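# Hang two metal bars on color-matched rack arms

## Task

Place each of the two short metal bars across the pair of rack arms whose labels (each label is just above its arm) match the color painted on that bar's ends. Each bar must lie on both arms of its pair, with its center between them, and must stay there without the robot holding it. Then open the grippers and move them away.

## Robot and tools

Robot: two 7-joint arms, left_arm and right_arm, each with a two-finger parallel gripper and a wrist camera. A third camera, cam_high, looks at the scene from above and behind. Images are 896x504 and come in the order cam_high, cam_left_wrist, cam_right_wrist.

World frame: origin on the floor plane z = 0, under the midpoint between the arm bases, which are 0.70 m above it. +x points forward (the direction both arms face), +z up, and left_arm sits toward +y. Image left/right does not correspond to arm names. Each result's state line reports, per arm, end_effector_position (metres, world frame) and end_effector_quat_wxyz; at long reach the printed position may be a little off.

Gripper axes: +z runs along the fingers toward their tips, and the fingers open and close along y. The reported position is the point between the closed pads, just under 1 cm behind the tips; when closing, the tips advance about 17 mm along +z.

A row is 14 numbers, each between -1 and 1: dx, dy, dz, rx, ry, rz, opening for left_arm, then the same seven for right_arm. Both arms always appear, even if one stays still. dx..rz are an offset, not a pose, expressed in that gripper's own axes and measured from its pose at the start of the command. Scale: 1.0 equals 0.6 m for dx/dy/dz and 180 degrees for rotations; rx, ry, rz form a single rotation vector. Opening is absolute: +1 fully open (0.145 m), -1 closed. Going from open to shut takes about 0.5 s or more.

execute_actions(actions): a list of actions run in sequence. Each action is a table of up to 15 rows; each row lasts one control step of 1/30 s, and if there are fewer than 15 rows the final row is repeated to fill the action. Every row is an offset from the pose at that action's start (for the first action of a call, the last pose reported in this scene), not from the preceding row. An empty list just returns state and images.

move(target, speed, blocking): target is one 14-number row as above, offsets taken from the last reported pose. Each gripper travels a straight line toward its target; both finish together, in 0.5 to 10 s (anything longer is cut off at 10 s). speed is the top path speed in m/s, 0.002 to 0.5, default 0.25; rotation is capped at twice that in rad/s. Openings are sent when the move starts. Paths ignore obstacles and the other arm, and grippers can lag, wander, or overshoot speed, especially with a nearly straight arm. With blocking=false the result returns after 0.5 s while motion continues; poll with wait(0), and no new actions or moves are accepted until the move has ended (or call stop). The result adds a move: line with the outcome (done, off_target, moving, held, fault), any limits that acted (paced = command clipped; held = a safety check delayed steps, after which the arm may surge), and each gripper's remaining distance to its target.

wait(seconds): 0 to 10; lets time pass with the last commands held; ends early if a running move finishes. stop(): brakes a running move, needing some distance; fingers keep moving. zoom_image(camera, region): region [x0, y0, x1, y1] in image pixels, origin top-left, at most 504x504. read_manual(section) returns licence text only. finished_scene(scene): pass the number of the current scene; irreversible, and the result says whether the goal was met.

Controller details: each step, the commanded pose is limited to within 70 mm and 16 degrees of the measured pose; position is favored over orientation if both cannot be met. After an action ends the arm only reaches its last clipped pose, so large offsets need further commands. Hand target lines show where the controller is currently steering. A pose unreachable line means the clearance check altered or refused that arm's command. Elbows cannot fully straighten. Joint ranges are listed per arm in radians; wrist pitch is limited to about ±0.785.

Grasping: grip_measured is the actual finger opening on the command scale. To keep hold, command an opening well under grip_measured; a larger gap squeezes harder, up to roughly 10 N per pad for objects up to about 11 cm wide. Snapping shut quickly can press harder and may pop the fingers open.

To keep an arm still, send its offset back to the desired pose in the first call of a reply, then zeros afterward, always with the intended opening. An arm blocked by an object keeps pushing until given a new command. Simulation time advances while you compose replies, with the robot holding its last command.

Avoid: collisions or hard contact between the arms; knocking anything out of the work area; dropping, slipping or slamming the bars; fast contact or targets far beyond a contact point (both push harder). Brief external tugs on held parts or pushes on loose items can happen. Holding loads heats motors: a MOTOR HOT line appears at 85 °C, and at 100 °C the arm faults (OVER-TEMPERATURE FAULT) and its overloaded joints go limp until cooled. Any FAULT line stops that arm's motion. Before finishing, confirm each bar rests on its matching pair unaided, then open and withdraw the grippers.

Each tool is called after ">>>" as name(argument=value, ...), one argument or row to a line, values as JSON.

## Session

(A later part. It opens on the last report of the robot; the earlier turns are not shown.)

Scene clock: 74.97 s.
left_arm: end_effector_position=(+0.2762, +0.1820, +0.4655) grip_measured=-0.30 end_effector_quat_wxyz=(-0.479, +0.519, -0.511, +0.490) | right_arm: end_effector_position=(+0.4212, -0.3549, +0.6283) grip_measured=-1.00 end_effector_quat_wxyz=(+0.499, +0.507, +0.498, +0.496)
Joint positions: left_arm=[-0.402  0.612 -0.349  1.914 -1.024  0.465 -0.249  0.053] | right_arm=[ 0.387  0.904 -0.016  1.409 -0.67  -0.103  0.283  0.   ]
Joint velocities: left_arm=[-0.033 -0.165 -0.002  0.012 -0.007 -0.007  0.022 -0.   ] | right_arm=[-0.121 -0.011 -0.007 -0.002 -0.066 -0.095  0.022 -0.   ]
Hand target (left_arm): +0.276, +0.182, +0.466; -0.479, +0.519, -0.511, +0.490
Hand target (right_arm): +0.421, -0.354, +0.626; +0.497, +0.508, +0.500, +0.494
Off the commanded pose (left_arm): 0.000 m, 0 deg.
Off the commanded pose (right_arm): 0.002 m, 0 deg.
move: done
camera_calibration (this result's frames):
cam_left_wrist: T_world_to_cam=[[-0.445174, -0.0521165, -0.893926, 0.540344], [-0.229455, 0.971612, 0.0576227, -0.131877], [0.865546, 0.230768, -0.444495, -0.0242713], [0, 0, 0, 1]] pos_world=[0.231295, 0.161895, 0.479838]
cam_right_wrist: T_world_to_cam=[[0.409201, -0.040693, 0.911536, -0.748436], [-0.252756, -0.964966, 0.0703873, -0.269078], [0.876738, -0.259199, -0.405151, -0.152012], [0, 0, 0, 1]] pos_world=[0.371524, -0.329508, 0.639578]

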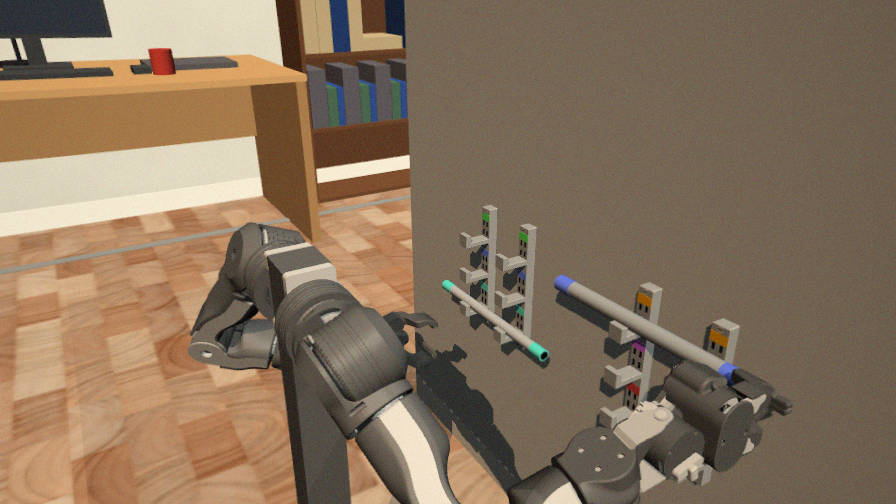

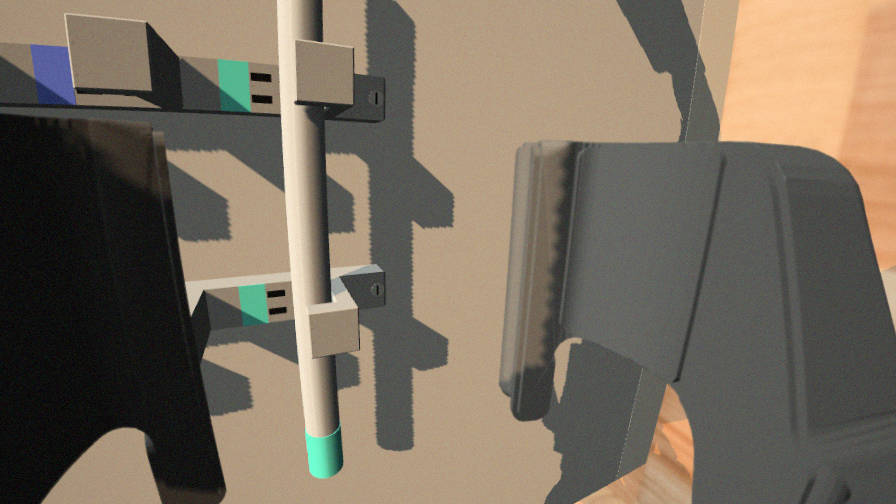

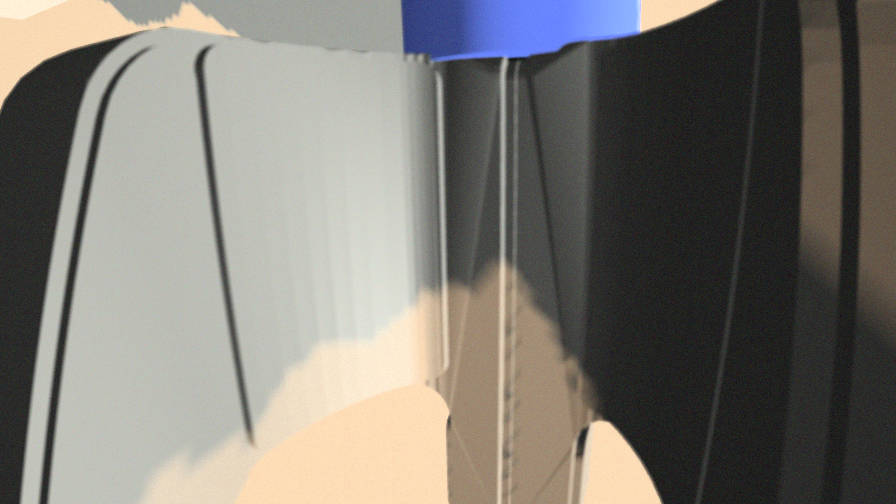

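>>> move(
  target=[0,0,0,0,0,0,-0.3,-0.04,0,0,0,0,0,-1],
  speed=0.06,
)

>>> move(
  target=[0,0,0,0,0,0,-0.3,0,0,-0.11,0,0,0,-0.35],
  speed=0.12,
)

>>> move(
  target=[0,0,0,0,0,0,-0.3,0.26,-0.006,0,0,0,0,-0.35],
  speed=0.12,
)

Scene clock: 76.27 s.
left_arm: end_effector_position=(+0.2762, +0.1820, +0.4655) grip_measured=-0.30 end_effector_quat_wxyz=(-0.479, +0.519, -0.511, +0.490) | right_arm: end_effector_position=(+0.4213, -0.3780, +0.6245) grip_measured=-1.00 end_effector_quat_wxyz=(+0.496, +0.510, +0.501, +0.493)
Joint positions: left_arm=[-0.402  0.612 -0.349  1.914 -1.024  0.465 -0.249  0.053] | right_arm=[ 0.413  0.927 -0.007  1.302 -0.658 -0.196  0.266  0.   ]
Joint velocities: left_arm=[-0.099 -0.055 -0.002  0.007 -0.022 -0.037 -0.095 -0.   ] | right_arm=[ 0.055 -0.011  0.012 -0.002 -0.007 -0.051 -0.066  0.   ]
Hand target (left_arm): +0.276, +0.182, +0.466; -0.479, +0.519, -0.511, +0.490
Hand target (right_arm): +0.421, -0.379, +0.629; +0.500, +0.507, +0.497, +0.496
Off the commanded pose (left_arm): 0.000 m, 0 deg.
Off the commanded pose (right_arm): 0.004 m, 1 deg.
move: off_target (right_arm)
camera_calibration (this result's frames):
cam_left_wrist: T_world_to_cam=[[-0.445174, -0.0521165, -0.893926, 0.540344], [-0.229455, 0.971612, 0.0576227, -0.131877], [0.865546, 0.230768, -0.444495, -0.0242713], [0, 0, 0, 1]] pos_world=[0.231295, 0.161895, 0.479838]
cam_right_wrist: T_world_to_cam=[[0.420601, -0.040095, 0.906359, -0.747242], [-0.252168, -0.964824, 0.0743386, -0.293715], [0.871497, -0.259822, -0.415916, -0.150923], [0, 0, 0, 1]] pos_world=[0.371754, -0.352557, 0.636333]

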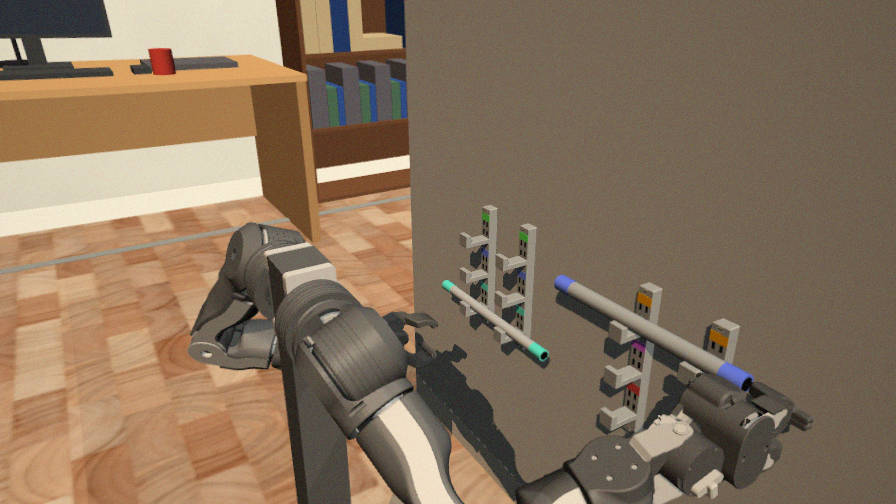

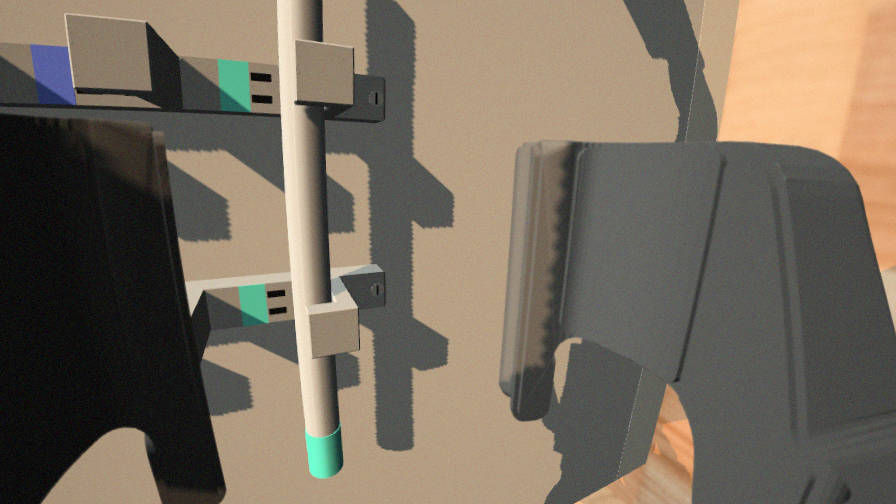

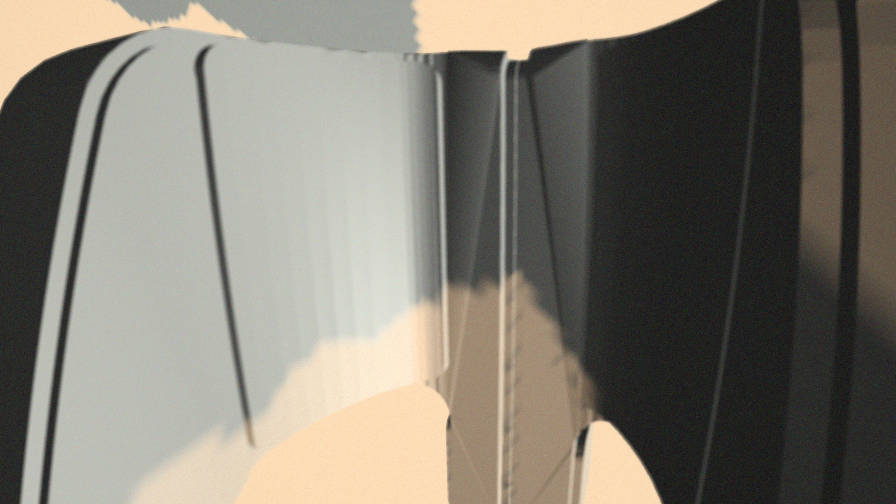

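Scene clock: 77.07 s.
left_arm: end_effector_position=(+0.2762, +0.1820, +0.4655) grip_measured=-0.30 end_effector_quat_wxyz=(-0.479, +0.519, -0.511, +0.490) | right_arm: end_effector_position=(+0.3563, -0.3760, +0.6267) grip_measured=-0.35 end_effector_quat_wxyz=(+0.496, +0.508, +0.503, +0.493)
Joint positions: left_arm=[-0.402  0.612 -0.349  1.914 -1.024  0.465 -0.249  0.053] | right_arm=[-0.106  0.983  0.394  1.623 -0.547 -0.16   0.277  0.049]
Joint velocities: left_arm=[-0.033 -0.033 -0.007  0.007 -0.051 -0.007 -0.022 -0.   ] | right_arm=[ 0.011 -0.055 -0.017  0.007 -0.051  0.007  0.007 -0.   ]
Hand target (left_arm): +0.276, +0.182, +0.466; -0.479, +0.519, -0.511, +0.490
Hand target (right_arm): +0.356, -0.376, +0.627; +0.495, +0.509, +0.503, +0.493
Off the commanded pose (left_arm): 0.000 m, 0 deg.
Off the commanded pose (right_arm): 0.002 m, 0 deg.
move: done
camera_calibration (this result's frames):
cam_left_wrist: T_world_to_cam=[[-0.445174, -0.0521165, -0.893926, 0.540344], [-0.229455, 0.971612, 0.0576227, -0.131877], [0.865546, 0.230768, -0.444495, -0.0242713], [0, 0, 0, 1]] pos_world=[0.231295, 0.161895, 0.479838]
cam_right_wrist: T_world_to_cam=[[0.421081, -0.0359714, 0.90631, -0.720464], [-0.248637, -0.965515, 0.0771982, -0.31166], [0.872279, -0.257849, -0.415504, -0.0926916], [0, 0, 0, 1]] pos_world=[0.306736, -0.350729, 0.638509]

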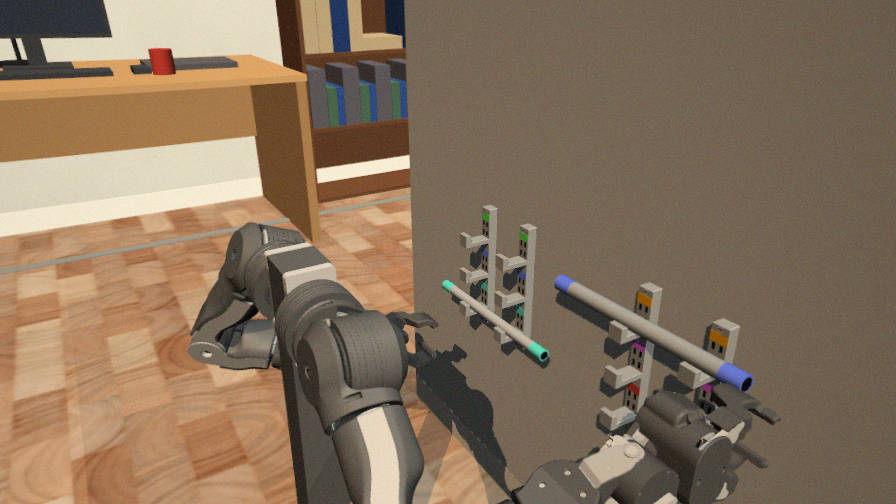

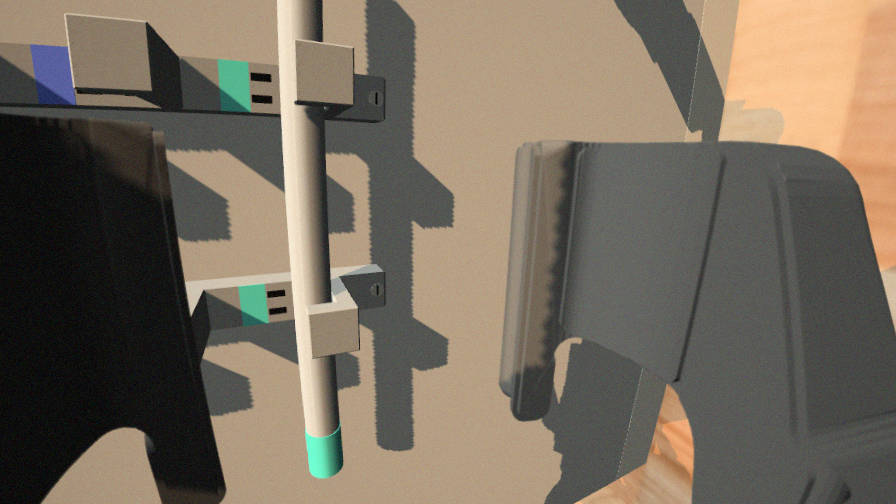

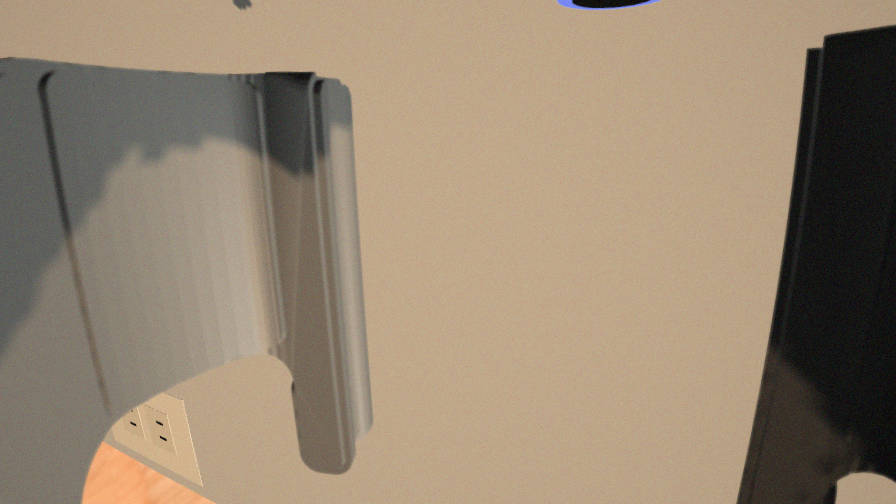

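Scene clock: 78.70 s.
left_arm: end_effector_position=(+0.2762, +0.1820, +0.4655) grip_measured=-0.30 end_effector_quat_wxyz=(-0.479, +0.519, -0.511, +0.490) | right_arm: end_effector_position=(+0.3557, -0.2207, +0.6210) grip_measured=-0.35 end_effector_quat_wxyz=(+0.493, +0.511, +0.502, +0.495)
Joint positions: left_arm=[-0.402  0.612 -0.349  1.914 -1.024  0.465 -0.249  0.053] | right_arm=[ 0.098  0.813 -0.117  2.107 -0.856  0.466  0.434  0.049]
Joint velocities: left_arm=[ 0.011  0.077 -0.007  0.007 -0.022 -0.066 -0.051 -0.   ] | right_arm=[ 0.033 -0.077  0.017  0.002 -0.066  0.022 -0.037  0.   ]
Hand target (left_arm): +0.276, +0.182, +0.466; -0.479, +0.519, -0.511, +0.490
Hand target (right_arm): +0.356, -0.221, +0.621; +0.494, +0.511, +0.502, +0.493
Off the commanded pose (left_arm): 0.000 m, 0 deg.
Off the commanded pose (right_arm): 0.003 m, 1 deg.
move: done
camera_calibration (this result's frames):
cam_left_wrist: T_world_to_cam=[[-0.445174, -0.0521165, -0.893926, 0.540344], [-0.229455, 0.971612, 0.0576227, -0.131877], [0.865546, 0.230768, -0.444495, -0.0242713], [0, 0, 0, 1]] pos_world=[0.231295, 0.161895, 0.479838]
cam_right_wrist: T_world_to_cam=[[0.42379, -0.0427802, 0.90475, -0.710929], [-0.24611, -0.966742, 0.0695681, -0.157833], [0.871683, -0.252151, -0.420224, -0.0500819], [0, 0, 0, 1]] pos_world=[0.306096, -0.195626, 0.633147]

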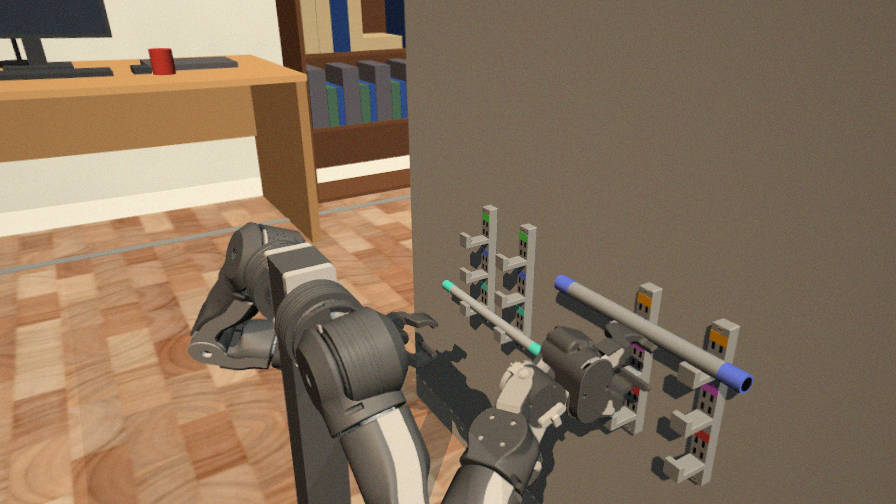

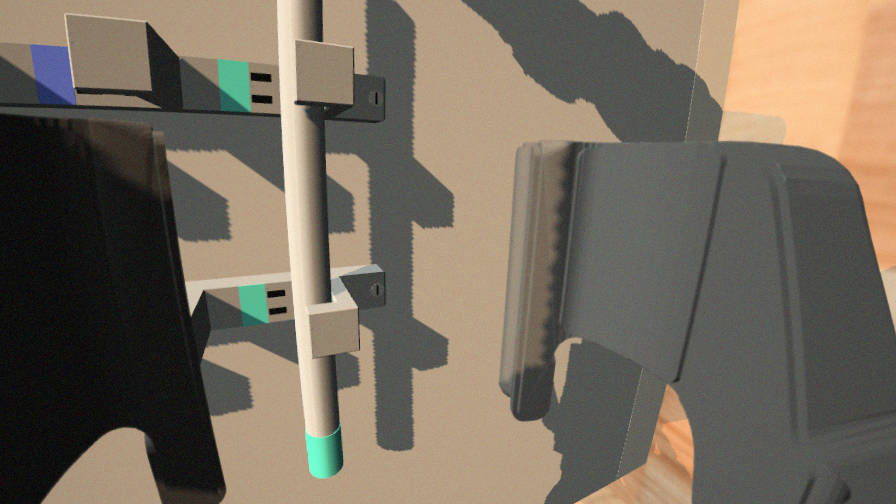

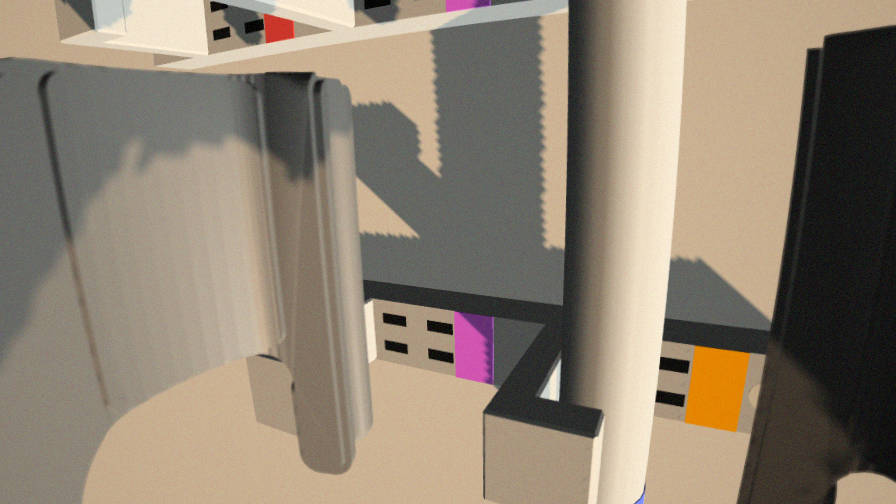

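>>> move(
  target=[0,0,0,0,0,0,-0.3,0.026,0.003,0,0,0,0,-0.35],
  speed=0.08,
)

>>> move(
  target=[0,0,0,0,0,0,-0.3,0,0.002,0.108,0,0,0,-0.35],
  speed=0.07,
)

Scene clock: 80.10 s.
left_arm: end_effector_position=(+0.2762, +0.1820, +0.4655) grip_measured=-0.30 end_effector_quat_wxyz=(-0.479, +0.519, -0.511, +0.490) | right_arm: end_effector_position=(+0.3559, -0.2061, +0.6223) grip_measured=-0.35 end_effector_quat_wxyz=(+0.493, +0.511, +0.502, +0.495)
Joint positions: left_arm=[-0.402  0.612 -0.349  1.914 -1.024  0.465 -0.249  0.053] | right_arm=[ 0.15   0.792 -0.197  2.129 -0.905  0.527  0.467  0.049]
Joint velocities: left_arm=[ 0.055  0.077 -0.012 -0.007  0.007 -0.007  0.051 -0.   ] | right_arm=[-0.033  0.011  0.007  0.007  0.007 -0.037 -0.051  0.   ]
Hand target (left_arm): +0.276, +0.182, +0.466; -0.479, +0.519, -0.511, +0.490
Hand target (right_arm): +0.356, -0.205, +0.623; +0.492, +0.511, +0.502, +0.495
Off the commanded pose (left_arm): 0.000 m, 0 deg.
Off the commanded pose (right_arm): 0.001 m, 0 deg.
move: done
camera_calibration (this result's frames):
cam_left_wrist: T_world_to_cam=[[-0.445174, -0.0521165, -0.893926, 0.540344], [-0.229455, 0.971612, 0.0576227, -0.131877], [0.865546, 0.230768, -0.444495, -0.0242713], [0, 0, 0, 1]] pos_world=[0.231295, 0.161895, 0.479838]
cam_right_wrist: T_world_to_cam=[[0.423329, -0.043333, 0.904939, -0.711568], [-0.246236, -0.966758, 0.0688958, -0.143285], [0.871872, -0.251995, -0.419927, -0.0462087], [0, 0, 0, 1]] pos_world=[0.306233, -0.181001, 0.634393]

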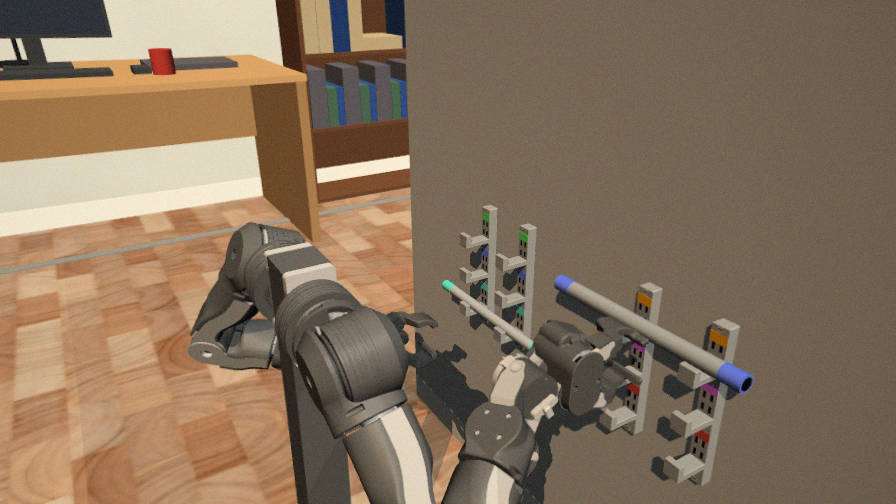

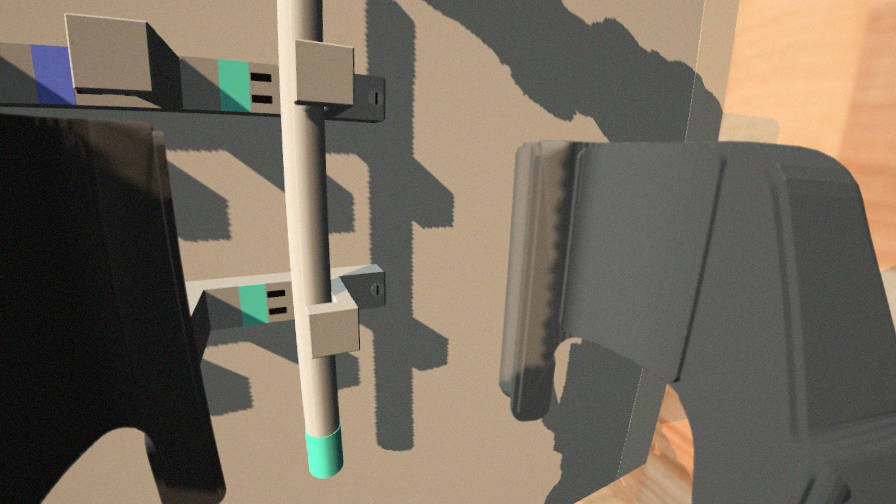

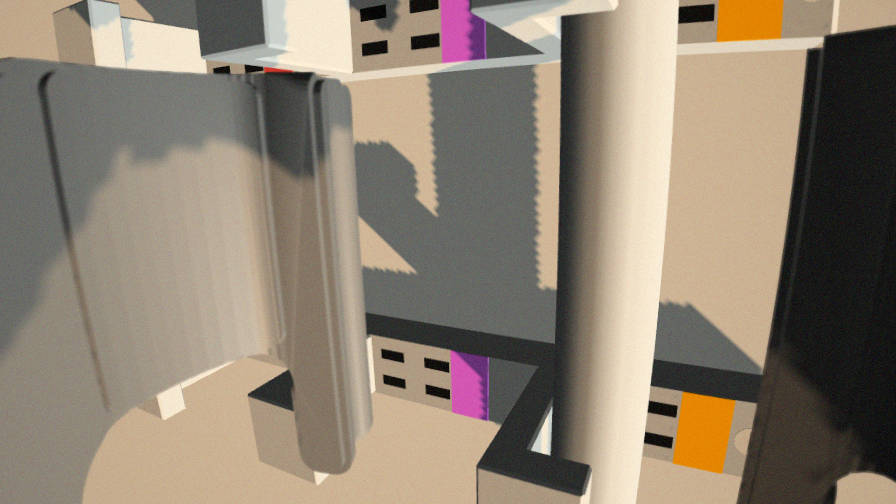

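Scene clock: 81.27 s.
left_arm: end_effector_position=(+0.2762, +0.1820, +0.4655) grip_measured=-0.30 end_effector_quat_wxyz=(-0.479, +0.519, -0.511, +0.490) | right_arm: end_effector_position=(+0.4205, -0.2087, +0.6200) grip_measured=-0.35 end_effector_quat_wxyz=(+0.492, +0.515, +0.500, +0.493)
Joint positions: left_arm=[-0.402  0.612 -0.349  1.914 -1.024  0.465 -0.249  0.053] | right_arm=[ 0.458  0.67  -0.343  1.792 -0.923  0.424  0.451  0.049]
Joint velocities: left_arm=[ 0.011 -0.077 -0.017 -0.007 -0.022 -0.037  0.066  0.   ] | right_arm=[-0.055 -0.011 -0.017 -0.012 -0.066  0.007 -0.037  0.   ]
Hand target (left_arm): +0.276, +0.182, +0.466; -0.479, +0.519, -0.511, +0.490
Hand target (right_arm): +0.421, -0.208, +0.621; +0.493, +0.512, +0.500, +0.495
Off the commanded pose (left_arm): 0.000 m, 0 deg.
Off the commanded pose (right_arm): 0.003 m, 1 deg.
move: done
camera_calibration (this result's frames):
cam_left_wrist: T_world_to_cam=[[-0.445174, -0.0521165, -0.893926, 0.540344], [-0.229455, 0.971612, 0.0576227, -0.131877], [0.865546, 0.230768, -0.444495, -0.0242713], [0, 0, 0, 1]] pos_world=[0.231295, 0.161895, 0.479838]
cam_right_wrist: T_world_to_cam=[[0.428427, -0.0502372, 0.902179, -0.738898], [-0.252289, -0.965395, 0.0660496, -0.125143], [0.867641, -0.255907, -0.426275, -0.0992683], [0, 0, 0, 1]] pos_world=[0.37112, -0.183336, 0.632568]

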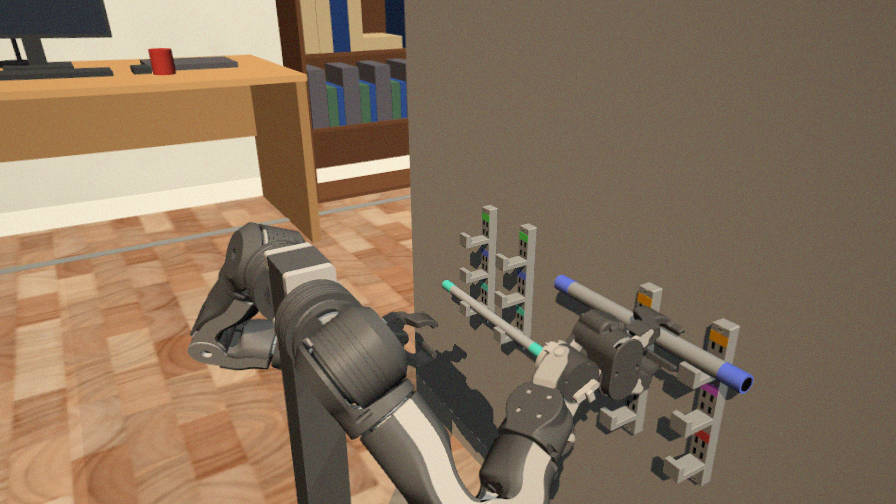

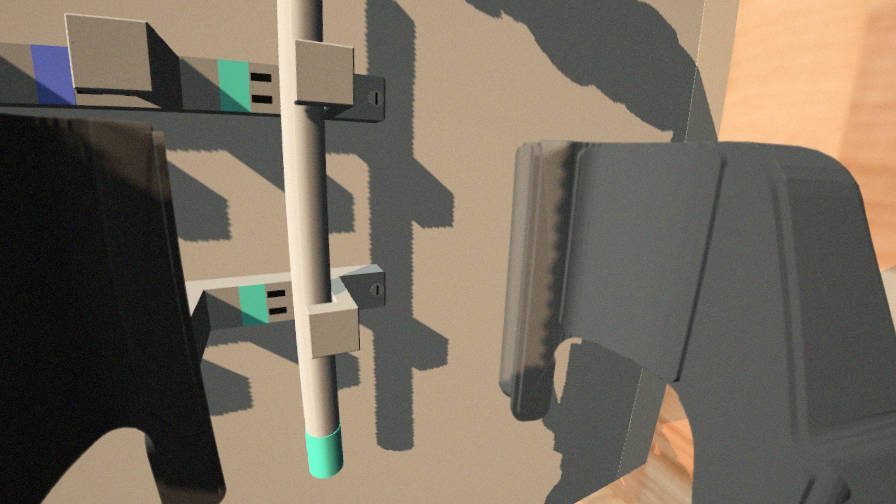

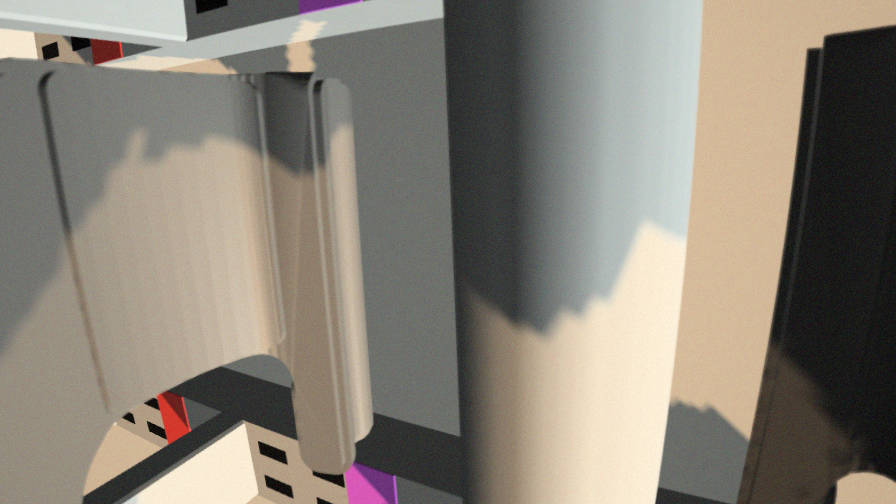

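Good. Grip and lift.

>>> move(
  target=[0,0,0,0,0,0,-0.3,0,0.004,0,0,0,0,-0.62],
  speed=0.02,
)

>>> move(
  target=[0,0,0,0,0,0,-0.3,0,0.003,0,0,0,0,-1],
  speed=0.02,
)

>>> move(
  target=[0,0,0,0,0,0,-0.3,0,0.07,0,0,0,0.012,-1],
  speed=0.03,
)

Scene clock: 82.40 s.
left_arm: end_effector_position=(+0.2762, +0.1820, +0.4655) grip_measured=-0.30 end_effector_quat_wxyz=(-0.479, +0.519, -0.511, +0.490) | right_arm: end_effector_position=(+0.4206, -0.2086, +0.6216) grip_measured=-0.62 end_effector_quat_wxyz=(+0.493, +0.514, +0.500, +0.493)
Joint positions: left_arm=[-0.402  0.612 -0.349  1.914 -1.024  0.465 -0.249  0.053] | right_arm=[ 0.461  0.67  -0.343  1.793 -0.925  0.423  0.452  0.029]
Joint velocities: left_arm=[-0.055  0.033  0.017 -0.007 -0.066 -0.051  0.051  0.   ] | right_arm=[-0.033 -0.011 -0.002 -0.007  0.022 -0.037  0.037 -0.   ]
Hand target (left_arm): +0.276, +0.182, +0.466; -0.479, +0.519, -0.511, +0.490
Hand target (right_arm): +0.421, -0.209, +0.622; +0.492, +0.515, +0.500, +0.493
Off the commanded pose (left_arm): 0.000 m, 0 deg.
Off the commanded pose (right_arm): 0.001 m, 0 deg.
move: done
camera_calibration (this result's frames):
cam_left_wrist: T_world_to_cam=[[-0.445174, -0.0521165, -0.893926, 0.540344], [-0.229455, 0.971612, 0.0576227, -0.131877], [0.865546, 0.230768, -0.444495, -0.0242713], [0, 0, 0, 1]] pos_world=[0.231295, 0.161895, 0.479838]
cam_right_wrist: T_world_to_cam=[[0.425272, -0.0482997, 0.903776, -0.739584], [-0.252289, -0.965321, 0.0671259, -0.125781], [0.869192, -0.25656, -0.422709, -0.101674], [0, 0, 0, 1]] pos_world=[0.371166, -0.183226, 0.633883]

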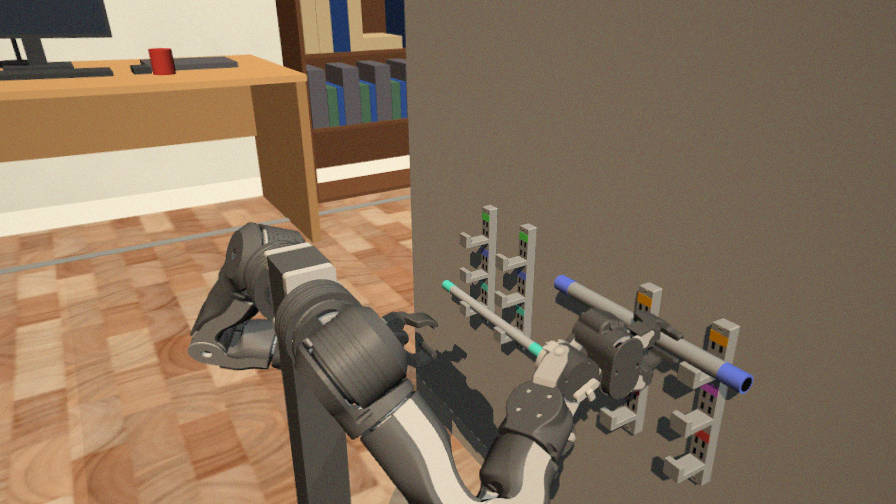

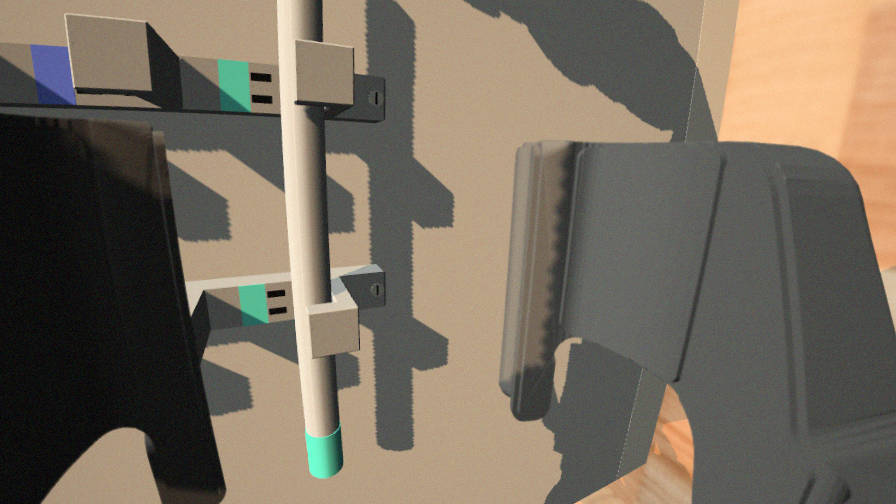

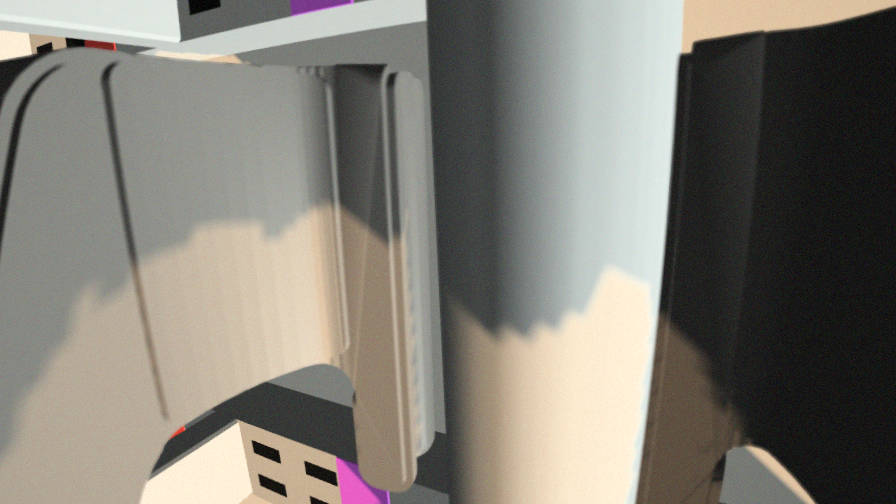

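Scene clock: 83.10 s.
left_arm: end_effector_position=(+0.2762, +0.1820, +0.4655) grip_measured=-0.30 end_effector_quat_wxyz=(-0.479, +0.519, -0.511, +0.490) | right_arm: end_effector_position=(+0.4206, -0.2085, +0.6234) grip_measured=-0.67 end_effector_quat_wxyz=(+0.495, +0.511, +0.499, +0.494)
Joint positions: left_arm=[-0.402  0.612 -0.349  1.914 -1.024  0.465 -0.249  0.053] | right_arm=[ 0.463  0.67  -0.343  1.795 -0.927  0.423  0.45   0.025]
Joint velocities: left_arm=[-0.011 -0.099 -0.007 -0.002 -0.022 -0.007  0.037 -0.   ] | right_arm=[-0.011 -0.011  0.002  0.002 -0.095 -0.095 -0.037 -0.   ]
Hand target (left_arm): +0.276, +0.182, +0.466; -0.479, +0.519, -0.511, +0.490
Hand target (right_arm): +0.421, -0.209, +0.623; +0.493, +0.514, +0.500, +0.493
Off the commanded pose (left_arm): 0.000 m, 0 deg.
Off the commanded pose (right_arm): 0.000 m, 0 deg.
move: done
camera_calibration (this result's frames):
cam_left_wrist: T_world_to_cam=[[-0.445174, -0.0521165, -0.893926, 0.540344], [-0.229455, 0.971612, 0.0576227, -0.131877], [0.865546, 0.230768, -0.444495, -0.0242713], [0, 0, 0, 1]] pos_world=[0.231295, 0.161895, 0.479838]
cam_right_wrist: T_world_to_cam=[[0.419272, -0.0465513, 0.906666, -0.740151], [-0.253016, -0.965108, 0.0674509, -0.125698], [0.871891, -0.257681, -0.416421, -0.106155], [0, 0, 0, 1]] pos_world=[0.371077, -0.183122, 0.635344]

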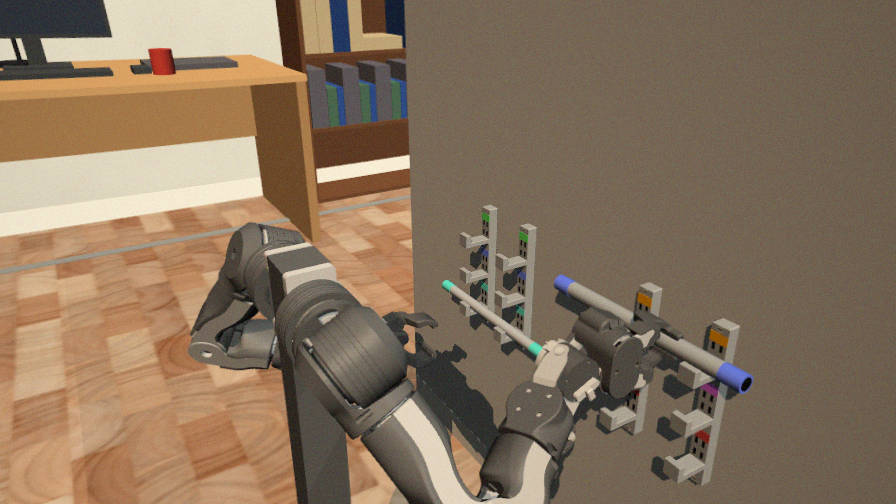

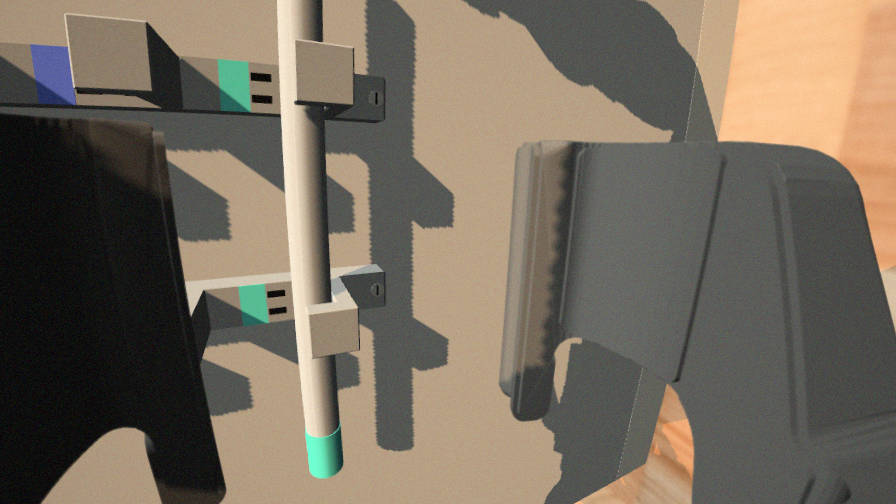

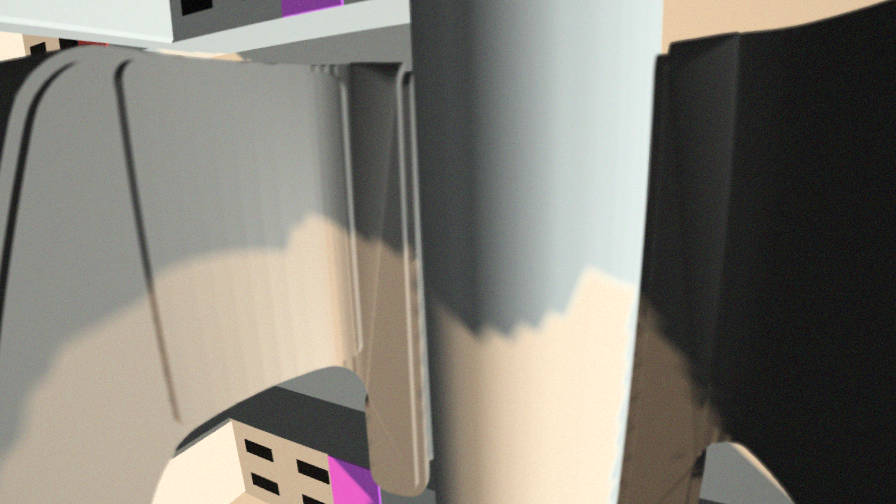

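Scene clock: 84.73 s.
left_arm: end_effector_position=(+0.2762, +0.1820, +0.4655) grip_measured=-0.30 end_effector_quat_wxyz=(-0.479, +0.519, -0.511, +0.490) | right_arm: end_effector_position=(+0.4222, -0.2069, +0.6586) grip_measured=-0.67 end_effector_quat_wxyz=(+0.480, +0.523, +0.496, +0.499)
Joint positions: left_arm=[-0.402  0.612 -0.349  1.914 -1.024  0.465 -0.249  0.053] | right_arm=[ 0.583  0.67  -0.32   1.829 -0.908  0.44   0.62   0.025]
Joint velocities: left_arm=[-0.011  0.011 -0.002 -0.002  0.022 -0.066 -0.007 -0.   ] | right_arm=[-0.011 -0.033 -0.012 -0.012 -0.095  0.007 -0.037 -0.   ]
Hand target (left_arm): +0.276, +0.182, +0.466; -0.479, +0.519, -0.511, +0.490
Hand target (right_arm): +0.422, -0.208, +0.665; +0.485, +0.520, +0.489, +0.504
Off the commanded pose (left_arm): 0.000 m, 0 deg.
Off the commanded pose (right_arm): 0.007 m, 1 deg.
move: off_target (right_arm)
camera_calibration (this result's frames):
cam_left_wrist: T_world_to_cam=[[-0.445174, -0.0521165, -0.893926, 0.540344], [-0.229455, 0.971612, 0.0576227, -0.131877], [0.865546, 0.230768, -0.444495, -0.0242713], [0, 0, 0, 1]] pos_world=[0.231295, 0.161895, 0.479838]
cam_right_wrist: T_world_to_cam=[[0.437021, -0.074694, 0.896344, -0.779195], [-0.246164, -0.96843, 0.0393186, -0.111153], [0.86511, -0.237831, -0.441611, -0.0689294], [0, 0, 0, 1]] pos_world=[0.372795, -0.182239, 0.672358]

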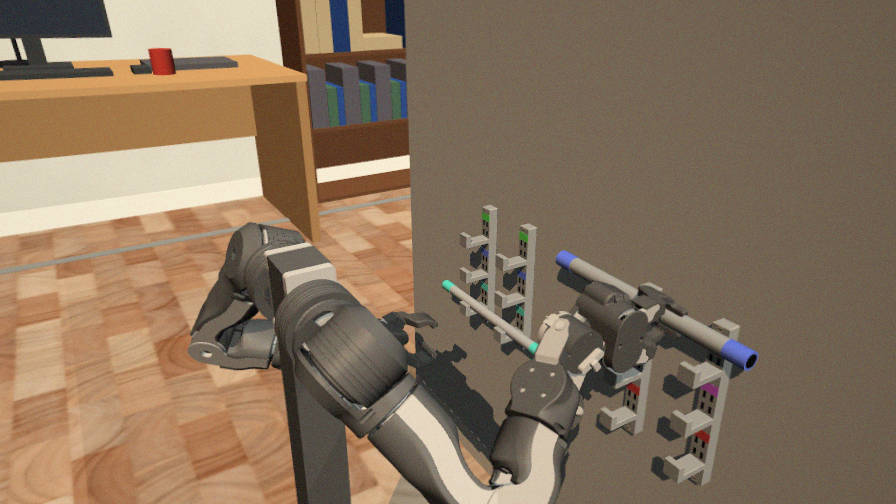

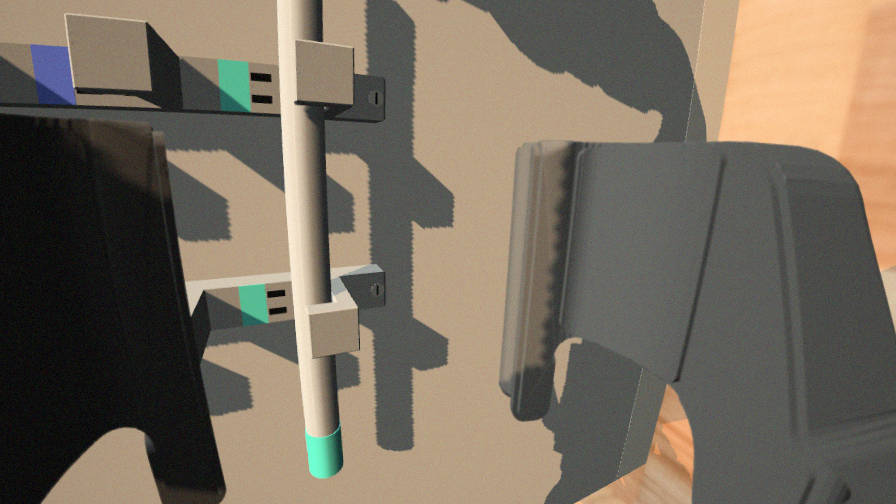

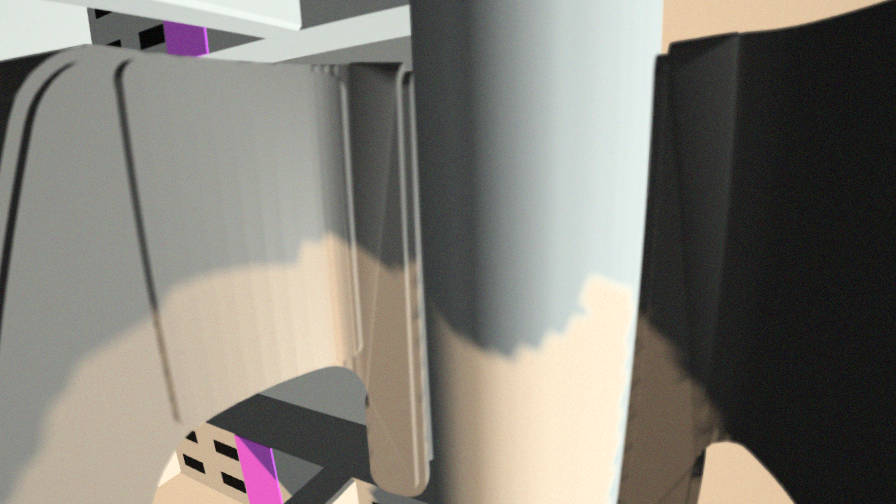

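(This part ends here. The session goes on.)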